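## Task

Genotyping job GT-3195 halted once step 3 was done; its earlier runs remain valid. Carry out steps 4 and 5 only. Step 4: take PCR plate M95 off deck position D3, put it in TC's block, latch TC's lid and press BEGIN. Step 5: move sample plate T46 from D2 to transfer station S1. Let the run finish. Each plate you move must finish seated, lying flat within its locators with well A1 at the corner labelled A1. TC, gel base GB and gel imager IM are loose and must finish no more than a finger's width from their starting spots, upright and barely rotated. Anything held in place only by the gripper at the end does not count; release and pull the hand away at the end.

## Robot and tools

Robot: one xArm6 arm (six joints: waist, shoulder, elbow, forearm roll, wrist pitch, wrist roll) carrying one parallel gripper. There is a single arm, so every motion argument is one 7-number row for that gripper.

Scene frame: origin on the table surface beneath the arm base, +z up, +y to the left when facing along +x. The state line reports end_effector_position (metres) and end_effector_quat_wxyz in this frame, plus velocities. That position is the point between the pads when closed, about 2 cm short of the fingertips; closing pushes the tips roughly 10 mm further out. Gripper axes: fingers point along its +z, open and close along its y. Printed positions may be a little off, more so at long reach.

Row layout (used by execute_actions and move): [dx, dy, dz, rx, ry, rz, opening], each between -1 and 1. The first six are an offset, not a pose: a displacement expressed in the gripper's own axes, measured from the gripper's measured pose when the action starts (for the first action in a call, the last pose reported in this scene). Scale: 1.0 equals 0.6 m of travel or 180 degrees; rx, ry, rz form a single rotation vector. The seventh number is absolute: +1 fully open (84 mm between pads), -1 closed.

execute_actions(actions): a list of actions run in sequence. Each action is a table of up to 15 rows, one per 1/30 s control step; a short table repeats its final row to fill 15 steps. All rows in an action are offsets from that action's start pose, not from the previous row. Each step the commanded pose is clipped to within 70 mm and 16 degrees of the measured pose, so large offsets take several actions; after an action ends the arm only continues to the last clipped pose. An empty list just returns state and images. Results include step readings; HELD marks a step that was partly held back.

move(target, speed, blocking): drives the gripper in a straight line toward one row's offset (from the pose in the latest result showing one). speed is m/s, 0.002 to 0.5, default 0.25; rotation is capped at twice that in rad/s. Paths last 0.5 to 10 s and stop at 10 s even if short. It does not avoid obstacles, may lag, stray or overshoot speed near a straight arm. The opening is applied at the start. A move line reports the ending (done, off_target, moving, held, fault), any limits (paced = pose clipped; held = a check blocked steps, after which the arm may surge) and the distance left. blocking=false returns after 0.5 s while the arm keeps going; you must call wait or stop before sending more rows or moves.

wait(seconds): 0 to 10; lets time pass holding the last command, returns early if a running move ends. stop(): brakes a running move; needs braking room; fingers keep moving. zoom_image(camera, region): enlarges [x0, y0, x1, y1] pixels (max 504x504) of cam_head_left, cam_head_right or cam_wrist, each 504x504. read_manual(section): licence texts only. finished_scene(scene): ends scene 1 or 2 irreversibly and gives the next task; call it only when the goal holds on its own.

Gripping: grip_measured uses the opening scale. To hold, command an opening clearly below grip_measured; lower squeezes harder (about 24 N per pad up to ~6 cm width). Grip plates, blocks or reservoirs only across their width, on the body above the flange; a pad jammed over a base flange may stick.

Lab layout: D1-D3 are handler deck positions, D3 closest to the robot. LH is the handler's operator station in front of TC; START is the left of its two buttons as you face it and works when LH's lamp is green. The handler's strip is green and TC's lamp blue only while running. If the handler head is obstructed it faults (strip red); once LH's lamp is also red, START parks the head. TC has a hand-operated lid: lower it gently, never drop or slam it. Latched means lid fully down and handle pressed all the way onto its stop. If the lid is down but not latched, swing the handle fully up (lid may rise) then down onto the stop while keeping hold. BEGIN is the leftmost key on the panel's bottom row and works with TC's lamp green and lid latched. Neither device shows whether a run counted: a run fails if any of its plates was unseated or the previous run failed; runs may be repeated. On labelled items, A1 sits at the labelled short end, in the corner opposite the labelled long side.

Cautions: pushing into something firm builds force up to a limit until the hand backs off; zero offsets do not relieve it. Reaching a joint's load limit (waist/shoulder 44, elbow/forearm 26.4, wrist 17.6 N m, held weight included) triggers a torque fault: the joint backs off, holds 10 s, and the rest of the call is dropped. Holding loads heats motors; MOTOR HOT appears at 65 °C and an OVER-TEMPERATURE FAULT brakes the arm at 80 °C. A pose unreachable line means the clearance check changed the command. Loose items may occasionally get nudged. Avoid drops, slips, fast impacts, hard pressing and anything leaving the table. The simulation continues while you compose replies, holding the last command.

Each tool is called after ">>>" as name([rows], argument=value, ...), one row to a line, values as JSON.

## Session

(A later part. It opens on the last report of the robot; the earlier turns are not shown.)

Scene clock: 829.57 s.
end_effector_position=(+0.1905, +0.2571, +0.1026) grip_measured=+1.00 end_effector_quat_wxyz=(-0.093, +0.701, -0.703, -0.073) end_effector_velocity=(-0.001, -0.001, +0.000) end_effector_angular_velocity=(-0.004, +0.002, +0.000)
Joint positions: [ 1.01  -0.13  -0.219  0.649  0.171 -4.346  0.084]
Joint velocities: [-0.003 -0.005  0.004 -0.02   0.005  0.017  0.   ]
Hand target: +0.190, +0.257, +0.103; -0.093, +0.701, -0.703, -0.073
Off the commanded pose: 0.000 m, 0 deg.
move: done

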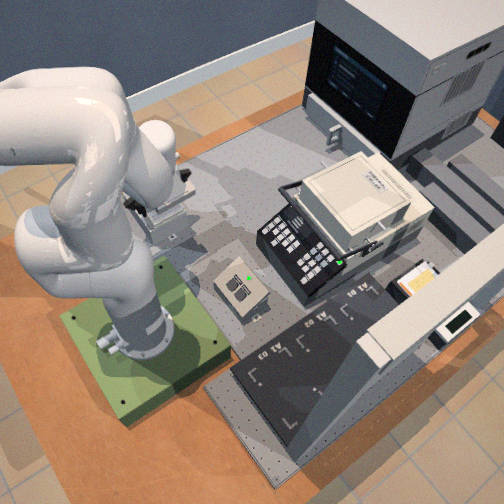

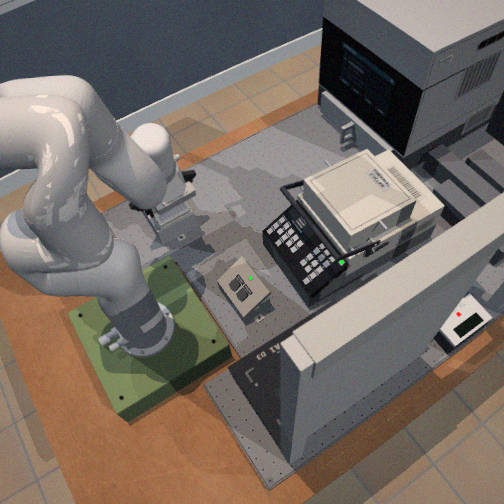

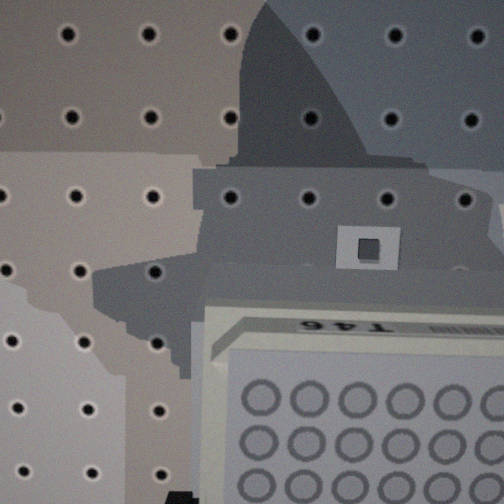

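>>> move(target=[-0.045,0.004,0.008,0,0,0,1], speed=0.015)

>>> move(target=[0,0,0.018,0,-0.03,0,1], speed=0.008)

>>> move(target=[0.06,0,0.008,0,0,0,1], speed=0.005)

Scene clock: 840.30 s.
end_effector_position=(+0.1881, +0.2845, +0.1041) grip_measured=+1.00 end_effector_quat_wxyz=(-0.093, +0.701, -0.703, -0.074) end_effector_velocity=(-0.000, +0.000, -0.000) end_effector_angular_velocity=(-0.002, +0.001, -0.000)
Joint positions: [ 1.057 -0.075 -0.281  0.594  0.167 -4.246  0.084]
Joint velocities: [ 0.001  0.002 -0.001 -0.006  0.     0.007  0.   ]
Hand target: +0.188, +0.285, +0.104; -0.093, +0.701, -0.703, -0.074
Off the commanded pose: 0.000 m, 0 deg.
move: done

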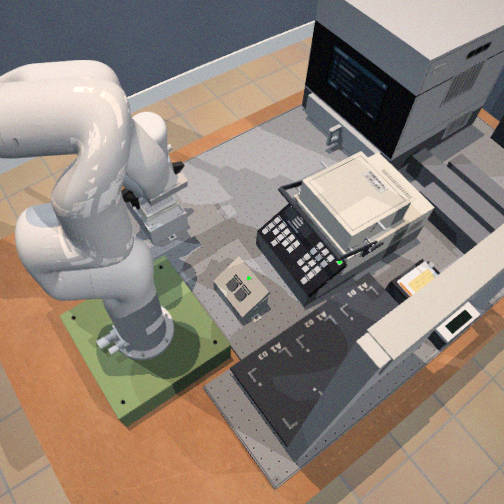

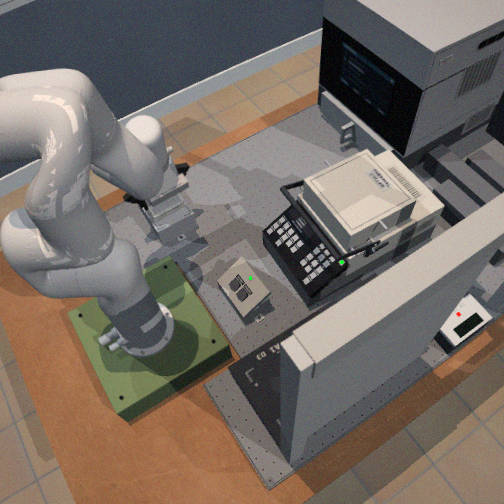

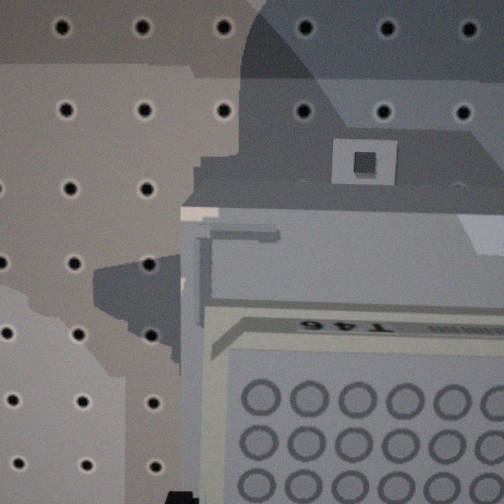

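Scene clock: 846.40 s.
end_effector_position=(+0.1884, +0.2867, +0.0936) grip_measured=+1.00 end_effector_quat_wxyz=(-0.125, +0.697, -0.698, -0.106) end_effector_velocity=(-0.000, -0.001, -0.001) end_effector_angular_velocity=(+0.002, -0.000, +0.000)
Joint positions: [ 1.132 -0.001 -0.342  1.282  0.122 -4.857  0.084]
Joint velocities: [ 0.001  0.003 -0.002  0.022 -0.001 -0.022  0.   ]
Hand target: +0.188, +0.287, +0.094; -0.125, +0.697, -0.698, -0.106
Off the commanded pose: 0.000 m, 0 deg.
move: done

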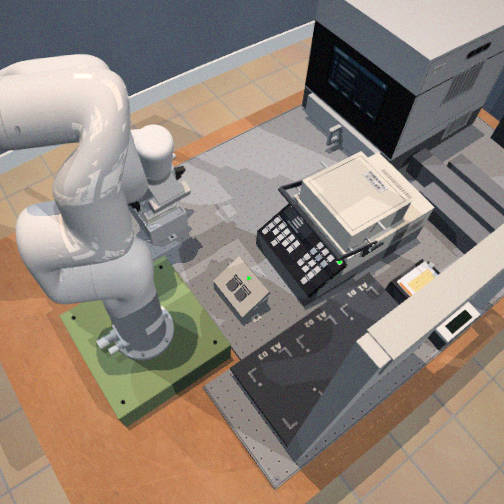

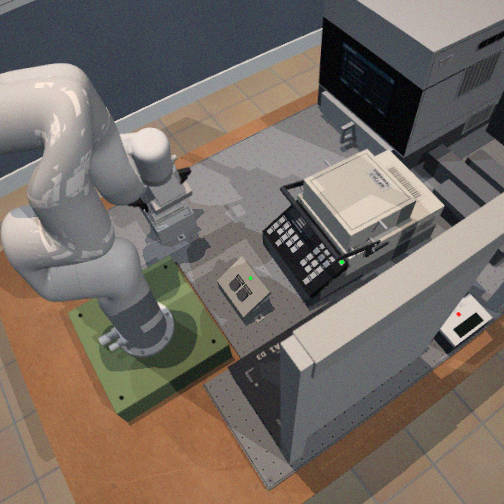

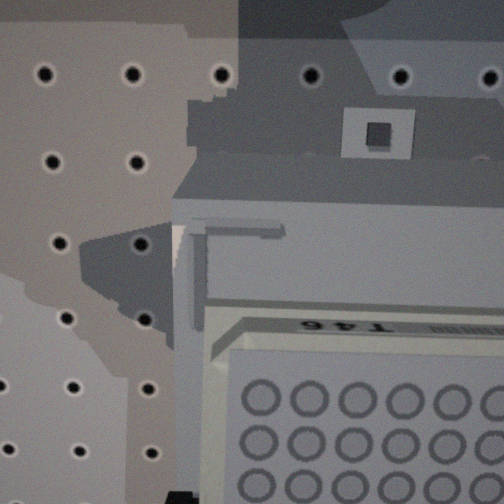

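Scene clock: 853.87 s.
end_effector_position=(+0.1929, +0.2670, +0.0852) grip_measured=+1.00 end_effector_quat_wxyz=(-0.137, +0.695, -0.697, -0.115) end_effector_velocity=(-0.000, -0.000, +0.000) end_effector_angular_velocity=(+0.002, +0.001, -0.001)
Joint positions: [ 1.083  0.011 -0.343  1.553  0.141 -5.171  0.084]
Joint velocities: [-0.001 -0.001  0.001  0.008  0.002 -0.008  0.   ]
Hand target: +0.189, +0.254, +0.078; -0.125, +0.697, -0.698, -0.106
Off the commanded pose: 0.016 m, 2 deg.
move: off_target

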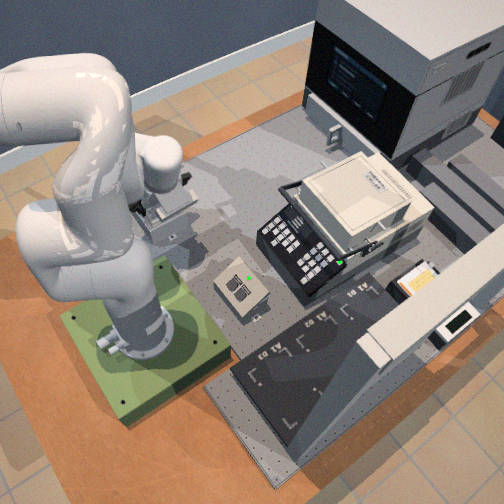

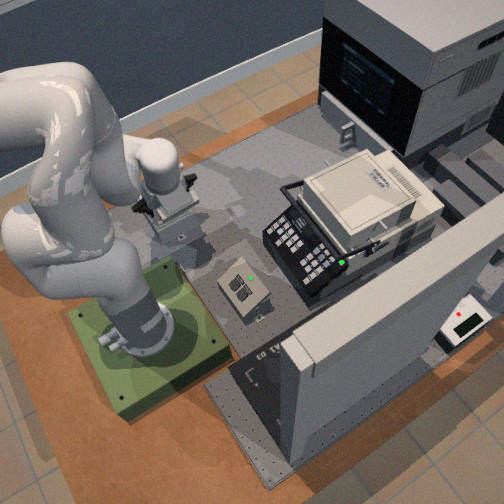

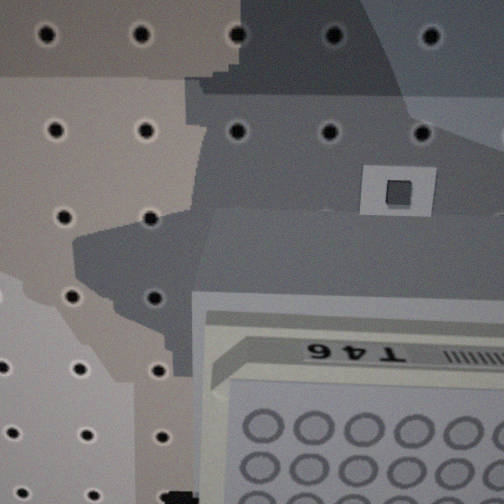

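>>> move(target=[0.04,0.004,0.004,0,0,0,1], speed=0.005)

>>> move(target=[0,0,-0.02,0,0,0,1], speed=0.006)

Scene clock: 862.37 s.
end_effector_position=(+0.1980, +0.2613, +0.0854) grip_measured=+1.00 end_effector_quat_wxyz=(-0.154, +0.692, -0.695, -0.123) end_effector_velocity=(-0.000, -0.000, -0.000) end_effector_angular_velocity=(+0.001, +0.001, -0.001)
Joint positions: [ 1.042  0.007 -0.348  1.7    0.163 -5.354  0.084]
Joint velocities: [-0.002  0.002 -0.     0.006  0.001 -0.006  0.   ]
Hand target: +0.191, +0.245, +0.075; -0.136, +0.695, -0.697, -0.115
Off the commanded pose: 0.021 m, 2 deg.
move: off_target

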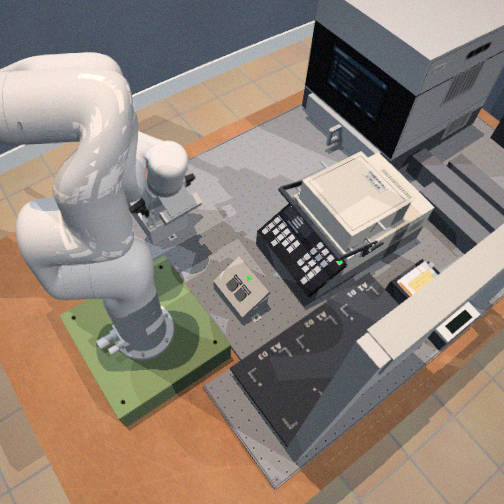

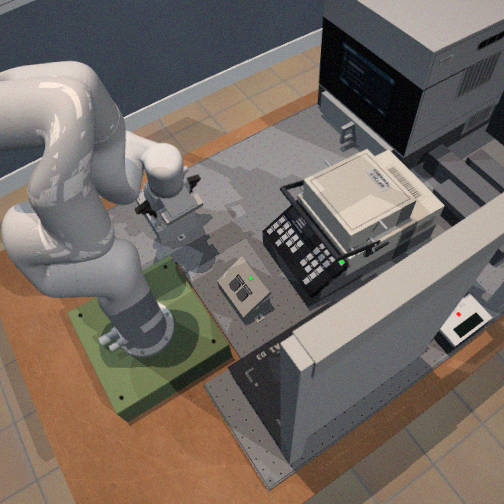

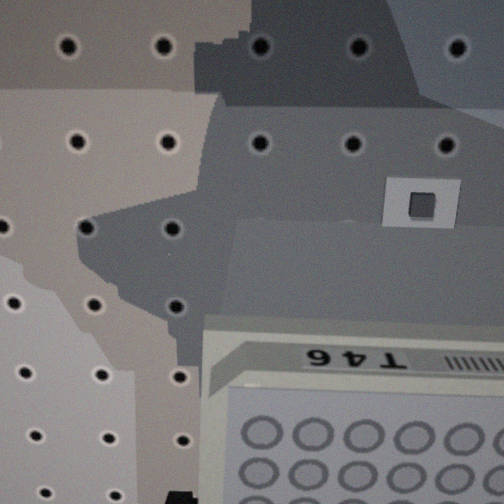

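Scene clock: 864.60 s.
end_effector_position=(+0.1975, +0.2567, +0.0965) grip_measured=+1.00 end_effector_quat_wxyz=(-0.154, +0.692, -0.695, -0.123) end_effector_velocity=(-0.000, +0.000, +0.001) end_effector_angular_velocity=(+0.000, +0.000, +0.001)
Joint positions: [ 1.037 -0.065 -0.299  1.561  0.164 -5.219  0.084]
Joint velocities: [-0.    -0.005  0.003 -0.013  0.001  0.011  0.   ]
Hand target: +0.198, +0.257, +0.096; -0.154, +0.692, -0.695, -0.123
Off the commanded pose: 0.000 m, 0 deg.
move: done

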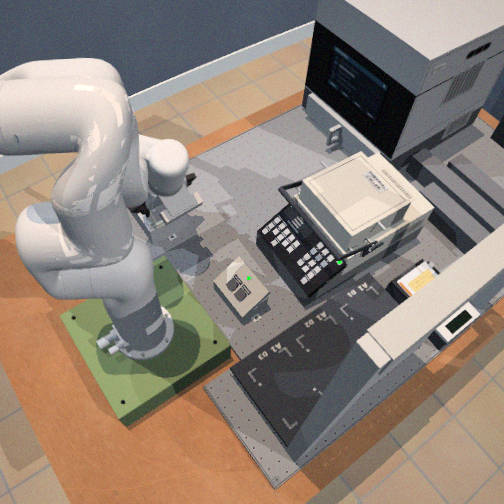

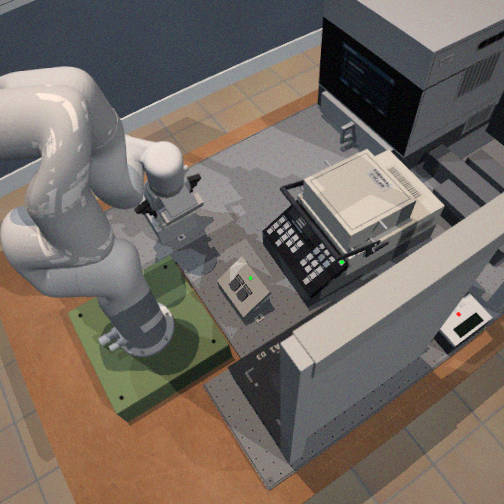

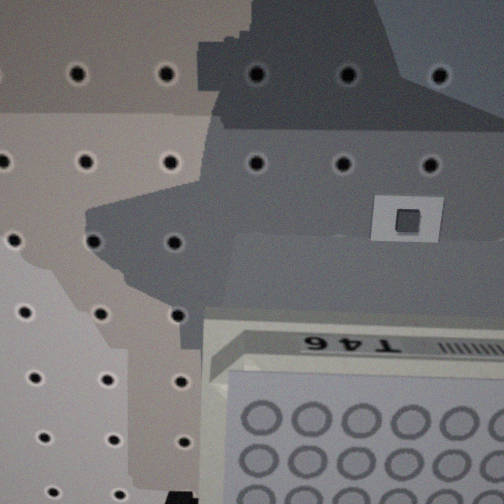

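>>> move(target=[-0.03,0.012,-0.03,0,0.098,0,1], speed=0.03)

>>> move(target=[0,0,0,0,0,0,0.7], speed=0.01)

Scene clock: 874.70 s.
end_effector_position=(+0.1894, +0.2671, +0.1198) grip_measured=+1.00 end_effector_quat_wxyz=(-0.047, +0.703, -0.710, -0.017) end_effector_velocity=(-0.001, -0.001, -0.001) end_effector_angular_velocity=(-0.008, +0.002, -0.004)
Joint positions: [ 0.968 -0.168 -0.295  0.043  0.367 -3.79   0.084]
Joint velocities: [-0.     0.002 -0.002 -0.011  0.008  0.014  0.   ]
Hand target: +0.189, +0.267, +0.120; -0.046, +0.703, -0.710, -0.016
Off the commanded pose: 0.001 m, 0 deg.
move: done

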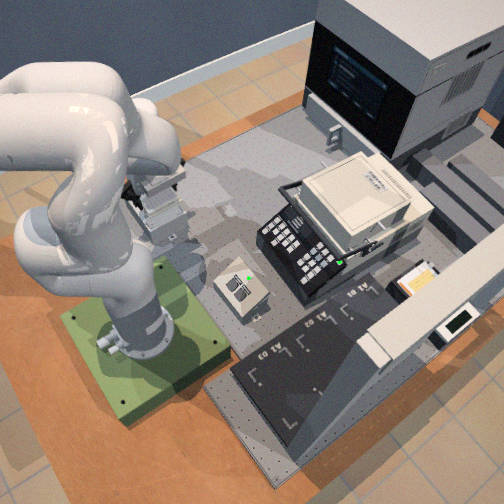

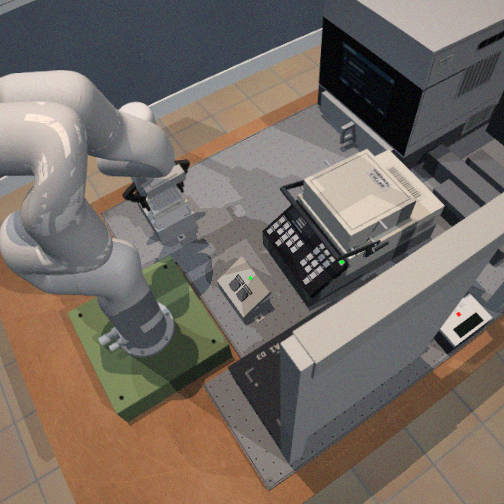

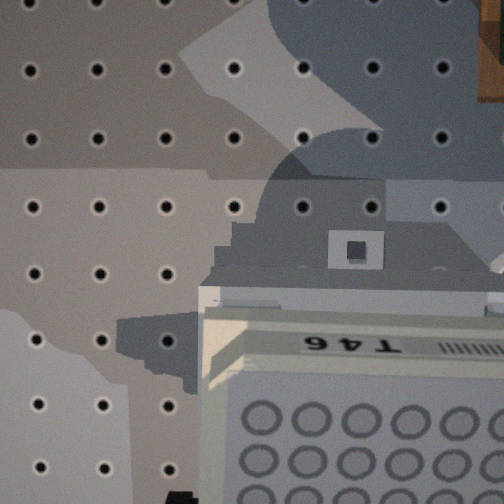

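Scene clock: 875.20 s.
end_effector_position=(+0.1894, +0.2671, +0.1198) grip_measured=+1.00 end_effector_quat_wxyz=(-0.047, +0.703, -0.710, -0.017) end_effector_velocity=(+0.000, +0.001, +0.000) end_effector_angular_velocity=(+0.001, -0.001, -0.001)
Joint positions: [ 0.968 -0.168 -0.295  0.043  0.367 -3.79   0.084]
Joint velocities: [ 0.     0.001 -0.002 -0.    -0.     0.001 -0.   ]
Hand target: +0.189, +0.267, +0.120; -0.047, +0.703, -0.710, -0.017
Off the commanded pose: 0.000 m, 0 deg.
move: done

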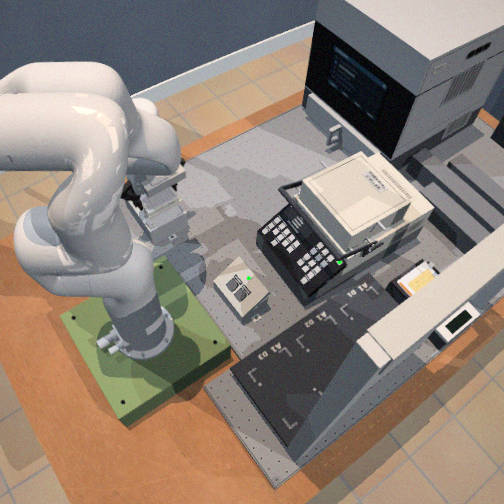

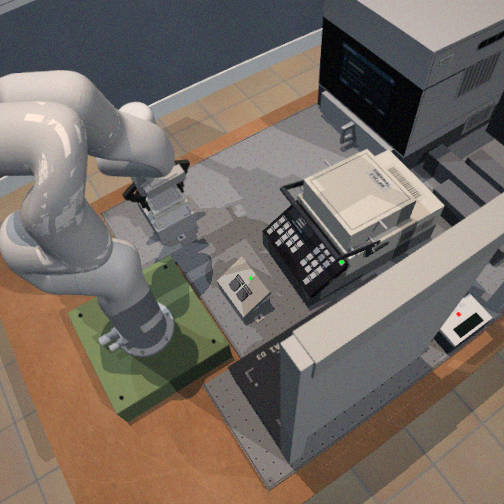

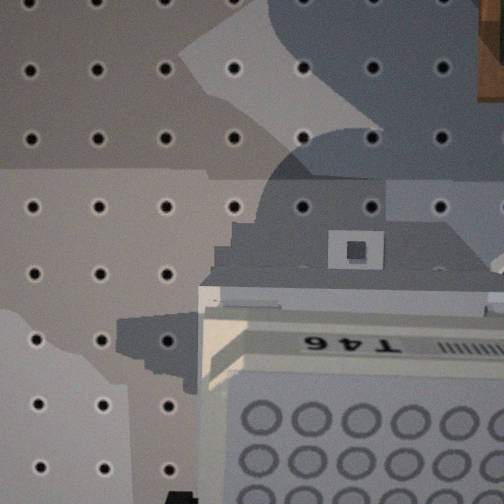

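>>> move(target=[-0.022,-0.012,0.035,0,0.02,0,1], speed=0.02)

>>> move(target=[0,0,0.02,0,0,0,1], speed=0.006)

Scene clock: 891.87 s.
end_effector_position=(+0.1969, +0.2809, +0.0998) grip_measured=+1.00 end_effector_quat_wxyz=(-0.023, +0.703, -0.711, +0.006) end_effector_velocity=(+0.000, +0.002, -0.000) end_effector_angular_velocity=(-0.001, -0.002, -0.000)
Joint positions: [ 0.979 -0.018 -0.394 -0.057  0.371 -3.685  0.084]
Joint velocities: [ 0.003  0.006 -0.006 -0.006 -0.     0.008  0.   ]
Hand target: +0.197, +0.282, +0.100; -0.024, +0.703, -0.711, +0.005
Off the commanded pose: 0.001 m, 0 deg.
move: done

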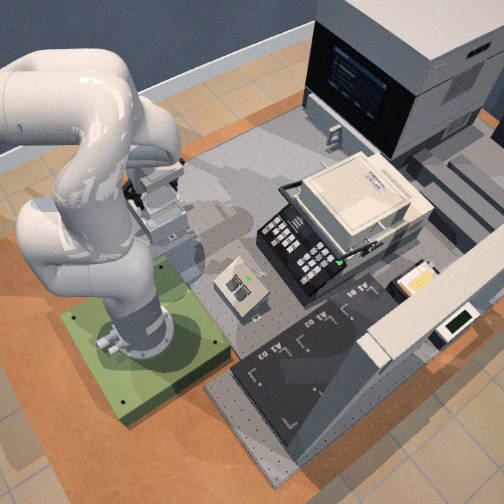

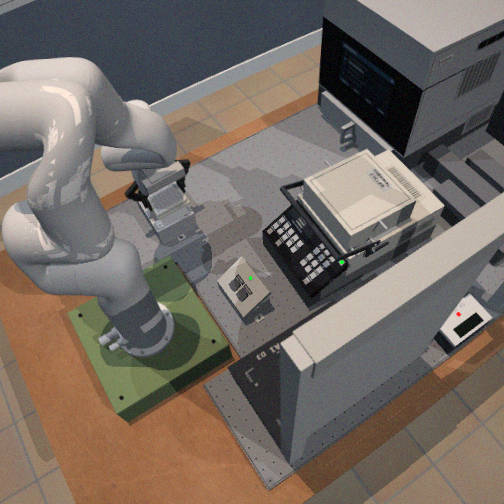

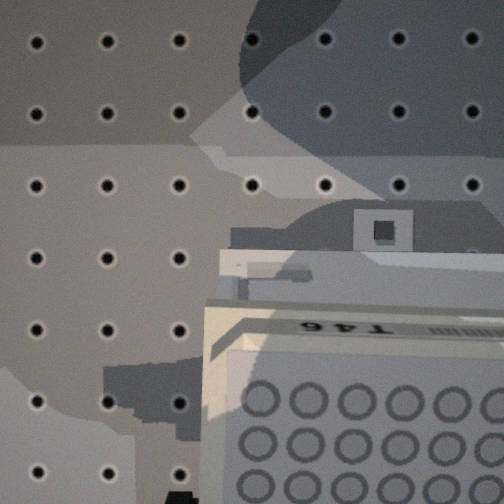

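Scene clock: 894.10 s.
end_effector_position=(+0.1977, +0.2814, +0.0880) grip_measured=+1.00 end_effector_quat_wxyz=(-0.023, +0.703, -0.711, +0.006) end_effector_velocity=(-0.000, -0.001, -0.001) end_effector_angular_velocity=(-0.001, +0.001, -0.001)
Joint positions: [ 0.976  0.03  -0.397 -0.065  0.325 -3.68   0.084]
Joint velocities: [-0.001  0.002  0.001 -0.    -0.001  0.001  0.   ]
Hand target: +0.197, +0.281, +0.088; -0.023, +0.703, -0.711, +0.006
Off the commanded pose: 0.000 m, 0 deg.
move: done

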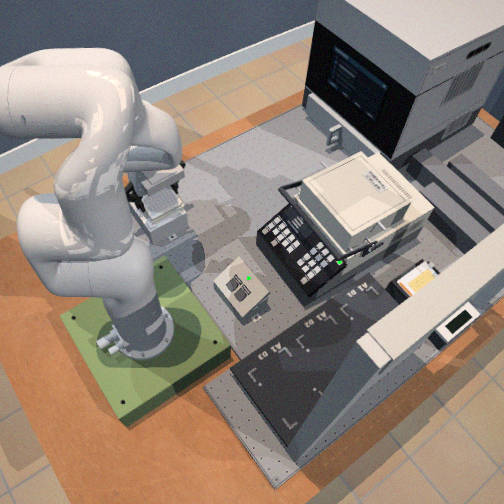

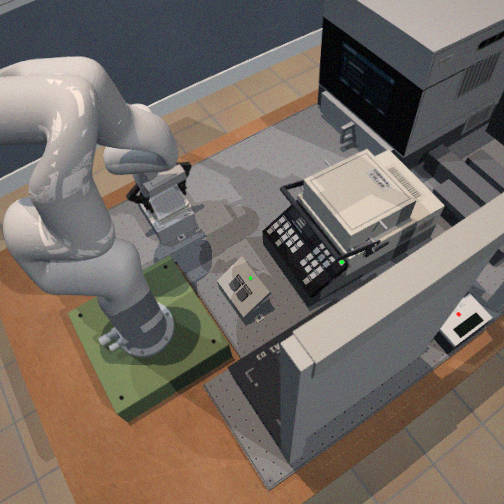

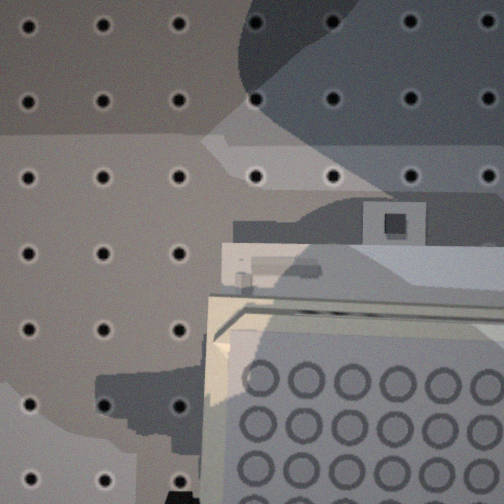

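>>> move(target=[0,0,0.003,-0.09,0,0,1], speed=0.02)

>>> move(target=[0,0,-0.02,0,0,0,1], speed=0.006)

Scene clock: 906.83 s.
end_effector_position=(+0.1980, +0.2814, +0.0862) grip_measured=+1.00 end_effector_quat_wxyz=(+0.076, +0.699, -0.705, -0.094) end_effector_velocity=(+0.000, -0.001, -0.000) end_effector_angular_velocity=(-0.001, +0.004, -0.002)
Joint positions: [ 0.892  0.124 -0.566  0.355  0.609 -4.137  0.084]
Joint velocities: [-0.003  0.002 -0.002  0.002  0.005 -0.002  0.   ]
Hand target: +0.198, +0.281, +0.086; +0.076, +0.699, -0.705, -0.094
Off the commanded pose: 0.000 m, 0 deg.
move: done

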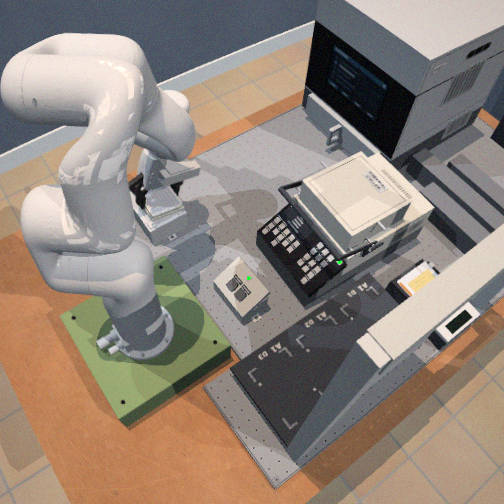

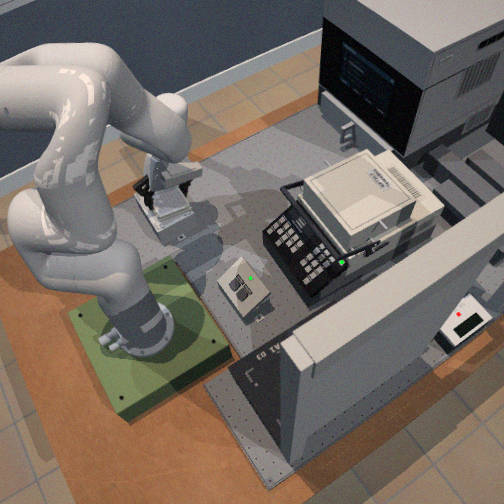

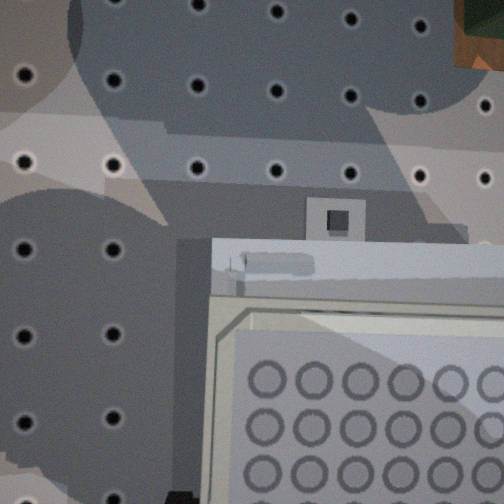

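Scene clock: 909.07 s.
end_effector_position=(+0.2009, +0.2811, +0.0978) grip_measured=+1.00 end_effector_quat_wxyz=(+0.076, +0.699, -0.705, -0.094) end_effector_velocity=(-0.000, -0.000, +0.000) end_effector_angular_velocity=(-0.001, +0.001, +0.000)
Joint positions: [ 0.881  0.09  -0.572  0.333  0.647 -4.122  0.084]
Joint velocities: [-0.    -0.001  0.    -0.001  0.002  0.     0.   ]
Hand target: +0.201, +0.281, +0.098; +0.076, +0.699, -0.705, -0.094
Off the commanded pose: 0.000 m, 0 deg.
move: done

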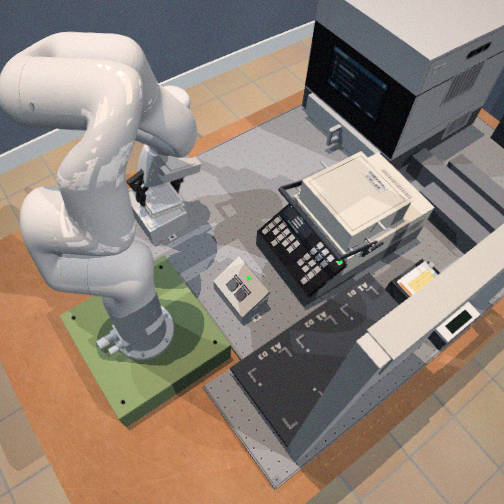

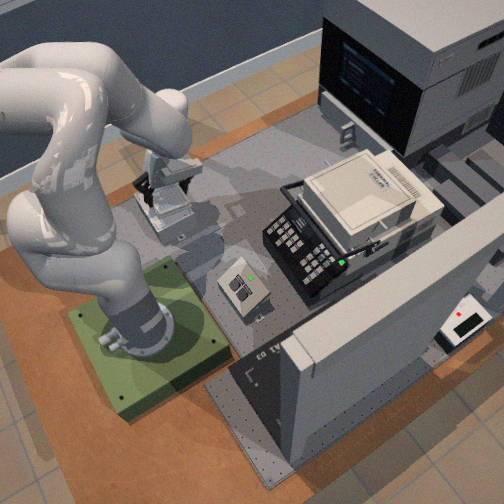

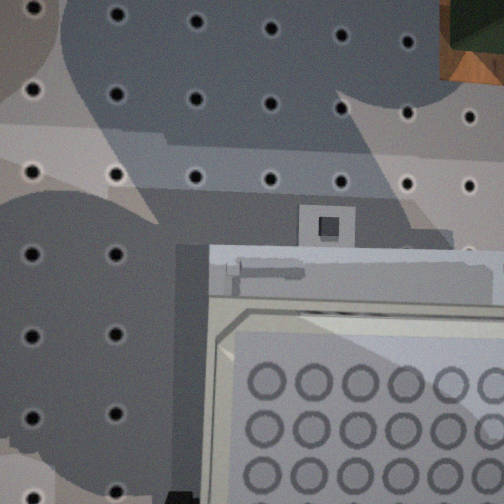

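>>> move(target=[0,-0.008,0.03,0,0,0,1], speed=0.005)

>>> move(target=[0,0,-0.025,0,0,0,1], speed=0.006)

Scene clock: 916.27 s.
end_effector_position=(+0.2010, +0.2812, +0.0789) grip_measured=+1.00 end_effector_quat_wxyz=(+0.076, +0.699, -0.705, -0.094) end_effector_velocity=(+0.001, +0.002, +0.001) end_effector_angular_velocity=(+0.004, -0.003, +0.002)
Joint positions: [ 0.887  0.153 -0.575  0.363  0.592 -4.152  0.084]
Joint velocities: [ 0.002 -0.002 -0.002  0.001 -0.    -0.001  0.   ]
Hand target: +0.201, +0.281, +0.079; +0.076, +0.699, -0.705, -0.094
Off the commanded pose: 0.001 m, 0 deg.
move: done

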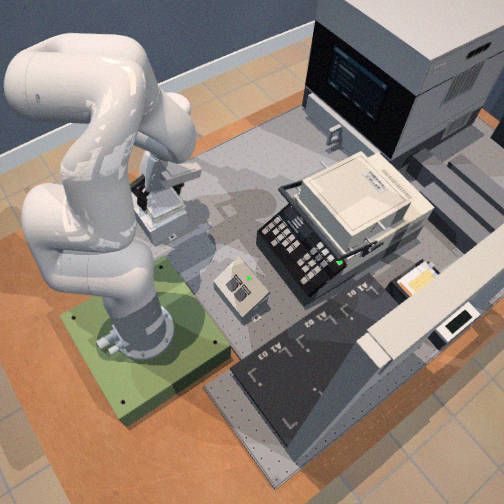

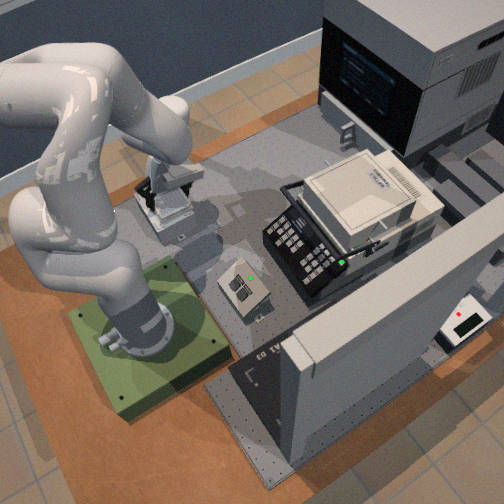

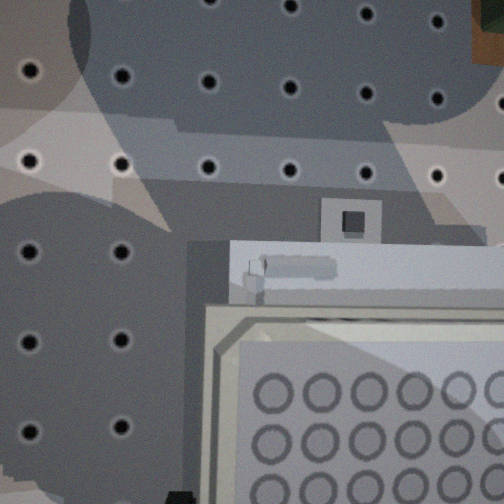

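Scene clock: 919.00 s.
end_effector_position=(+0.2046, +0.2808, +0.0934) grip_measured=+1.00 end_effector_quat_wxyz=(+0.076, +0.699, -0.705, -0.094) end_effector_velocity=(-0.000, +0.000, +0.000) end_effector_angular_velocity=(-0.000, +0.000, +0.001)
Joint positions: [ 0.873  0.11  -0.581  0.335  0.639 -4.133  0.084]
Joint velocities: [-0.    -0.001 -0.    -0.001  0.002 -0.     0.   ]
Hand target: +0.205, +0.281, +0.093; +0.076, +0.699, -0.705, -0.094
Off the commanded pose: 0.000 m, 0 deg.
move: done

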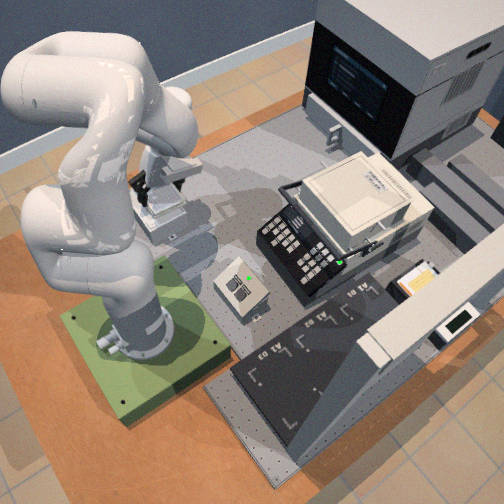

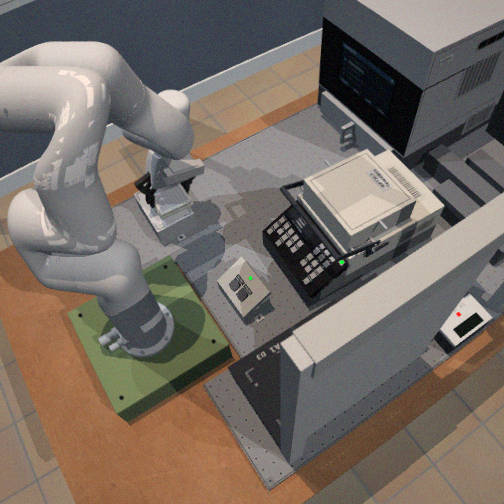

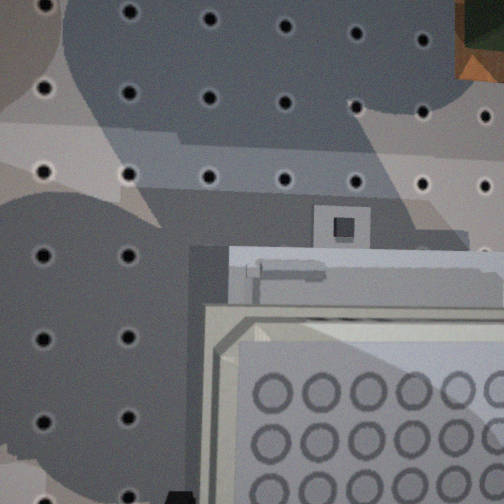

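>>> move(target=[0,-0.006,0.045,0,0,0,1], speed=0.005)

>>> move(target=[0,0,-0.03,0,0,0,1], speed=0.006)

Scene clock: 927.07 s.
end_effector_position=(+0.2021, +0.2829, +0.0701) grip_measured=+1.00 end_effector_quat_wxyz=(+0.074, +0.700, -0.704, -0.095) end_effector_velocity=(+0.000, +0.001, +0.001) end_effector_angular_velocity=(+0.004, -0.003, +0.002)
Joint positions: [ 0.891  0.186 -0.582  0.386  0.563 -4.176  0.084]
Joint velocities: [ 0.002 -0.001 -0.001  0.002 -0.004 -0.002  0.   ]
Hand target: +0.202, +0.281, +0.066; +0.076, +0.699, -0.705, -0.094
Off the commanded pose: 0.004 m, 0 deg.
move: off_target

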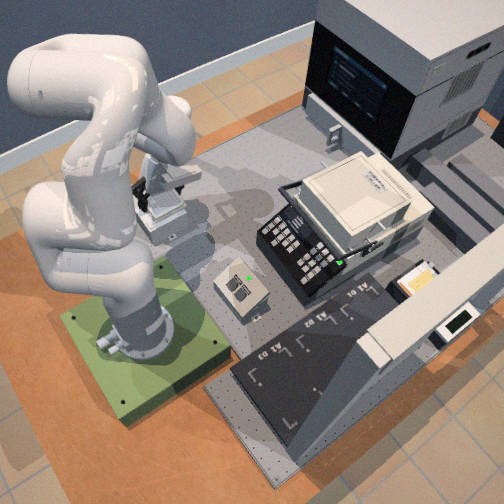

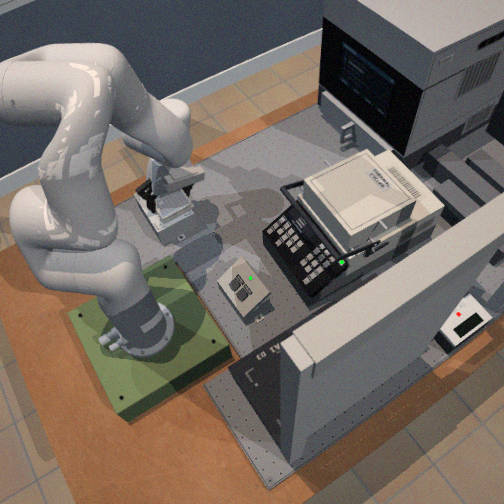

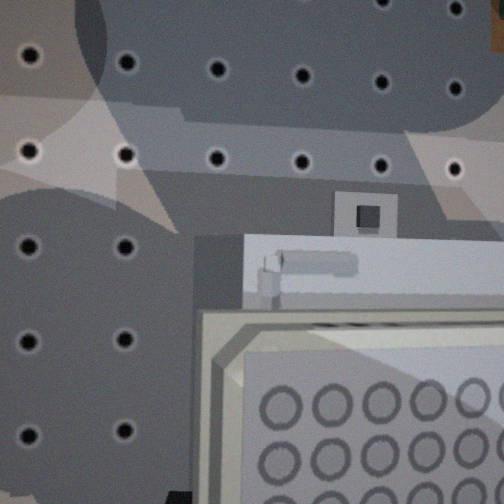

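Scene clock: 930.30 s.
end_effector_position=(+0.2064, +0.2824, +0.0875) grip_measured=+1.00 end_effector_quat_wxyz=(+0.074, +0.700, -0.704, -0.095) end_effector_velocity=(-0.001, -0.000, -0.000) end_effector_angular_velocity=(-0.002, +0.002, -0.000)
Joint positions: [ 0.874  0.134 -0.587  0.349  0.619 -4.151  0.084]
Joint velocities: [ 0.001  0.     0.001 -0.001  0.002  0.002  0.   ]
Hand target: +0.206, +0.282, +0.088; +0.074, +0.700, -0.704, -0.095
Off the commanded pose: 0.000 m, 0 deg.
move: done

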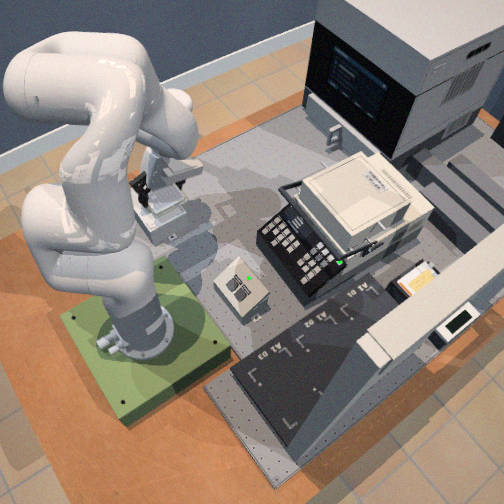

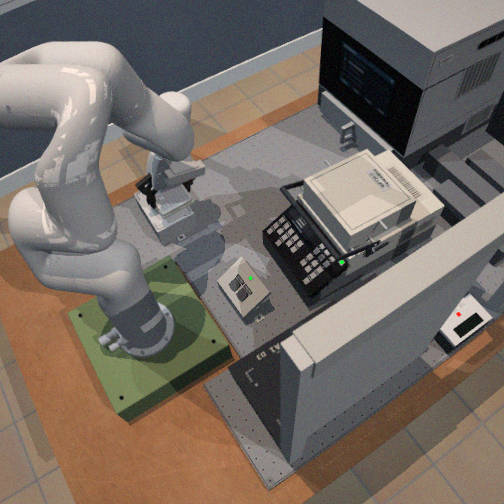

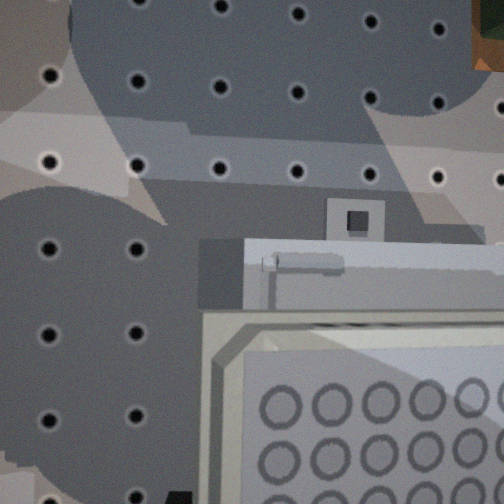

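>>> zoom_image(camera="cam_head_right", region=[100,150,240,270])

Region (100, 150, 240, 270) of cam_head_right's 504x504 image, scaled by 3.600, with more detail than that image has; it fills the top 432 rows of this view, and the rest is white.

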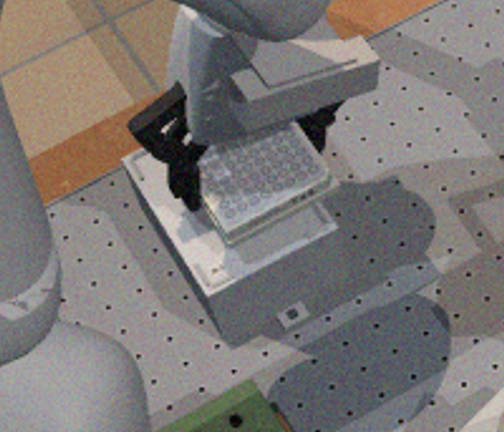

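>>> move(target=[0,0.02,0,0.09,0,0,1], speed=0.02)

>>> move(target=[0,0,-0.03,0,0,0,1], speed=0.008)

Scene clock: 946.33 s.
end_effector_position=(+0.1946, +0.2825, +0.0905) grip_measured=+1.00 end_effector_quat_wxyz=(-0.025, +0.703, -0.710, +0.004) end_effector_velocity=(-0.000, +0.000, -0.000) end_effector_angular_velocity=(-0.000, -0.004, -0.000)
Joint positions: [ 0.986  0.016 -0.39  -0.058  0.327 -3.679  0.084]
Joint velocities: [ 0.001 -0.001  0.002 -0.012 -0.003  0.013  0.   ]
Hand target: +0.195, +0.282, +0.091; -0.025, +0.703, -0.710, +0.004
Off the commanded pose: 0.000 m, 0 deg.
move: done

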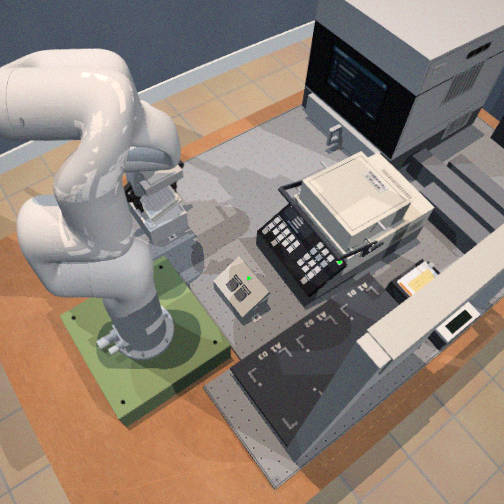

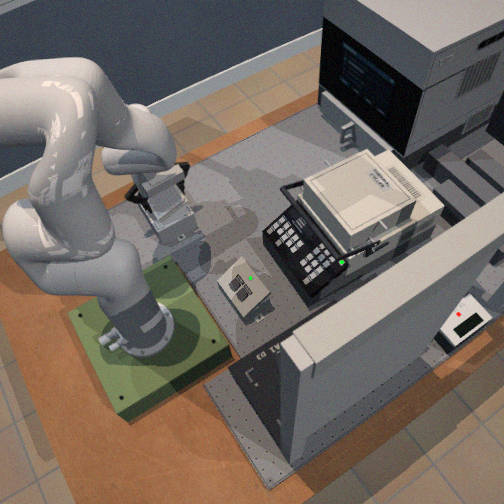

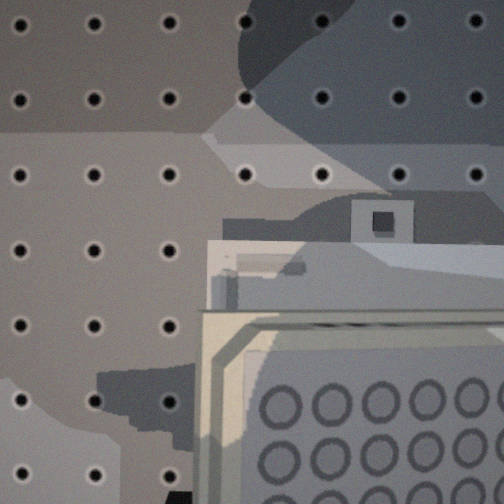

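Scene clock: 948.80 s.
end_effector_position=(+0.1938, +0.2820, +0.1085) grip_measured=+1.00 end_effector_quat_wxyz=(-0.025, +0.703, -0.710, +0.004) end_effector_velocity=(-0.000, -0.001, -0.000) end_effector_angular_velocity=(-0.002, +0.001, -0.000)
Joint positions: [ 0.989 -0.056 -0.388 -0.049  0.397 -3.685  0.084]
Joint velocities: [-0.001 -0.002  0.002  0.     0.003 -0.001  0.   ]
Hand target: +0.194, +0.282, +0.108; -0.025, +0.703, -0.710, +0.004
Off the commanded pose: 0.000 m, 0 deg.
move: done

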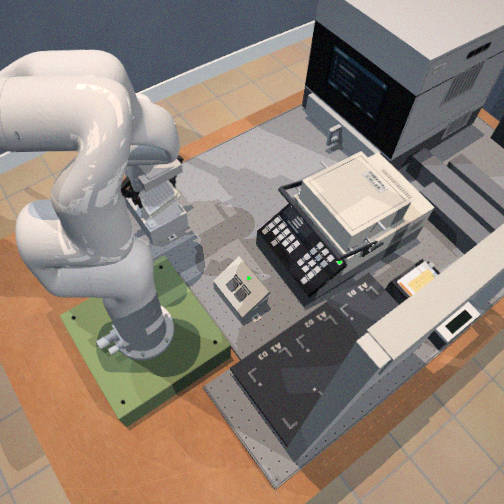

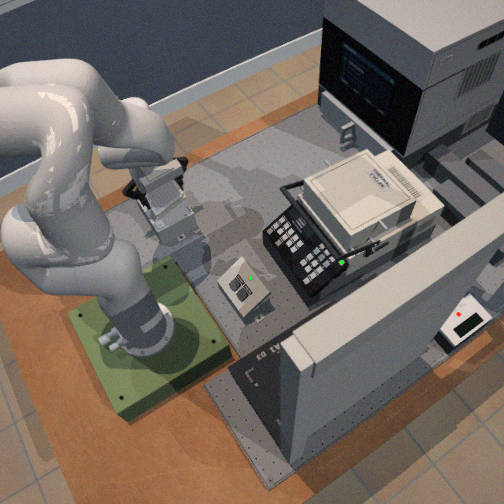

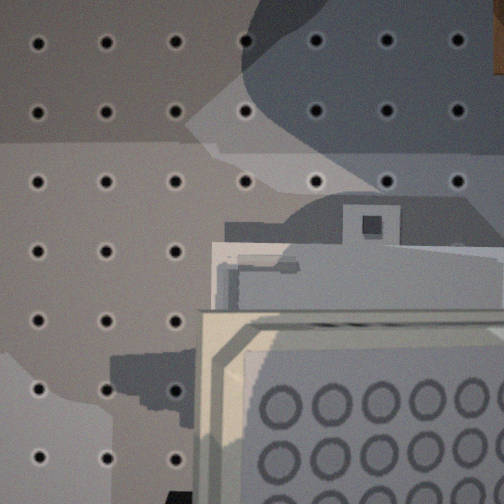

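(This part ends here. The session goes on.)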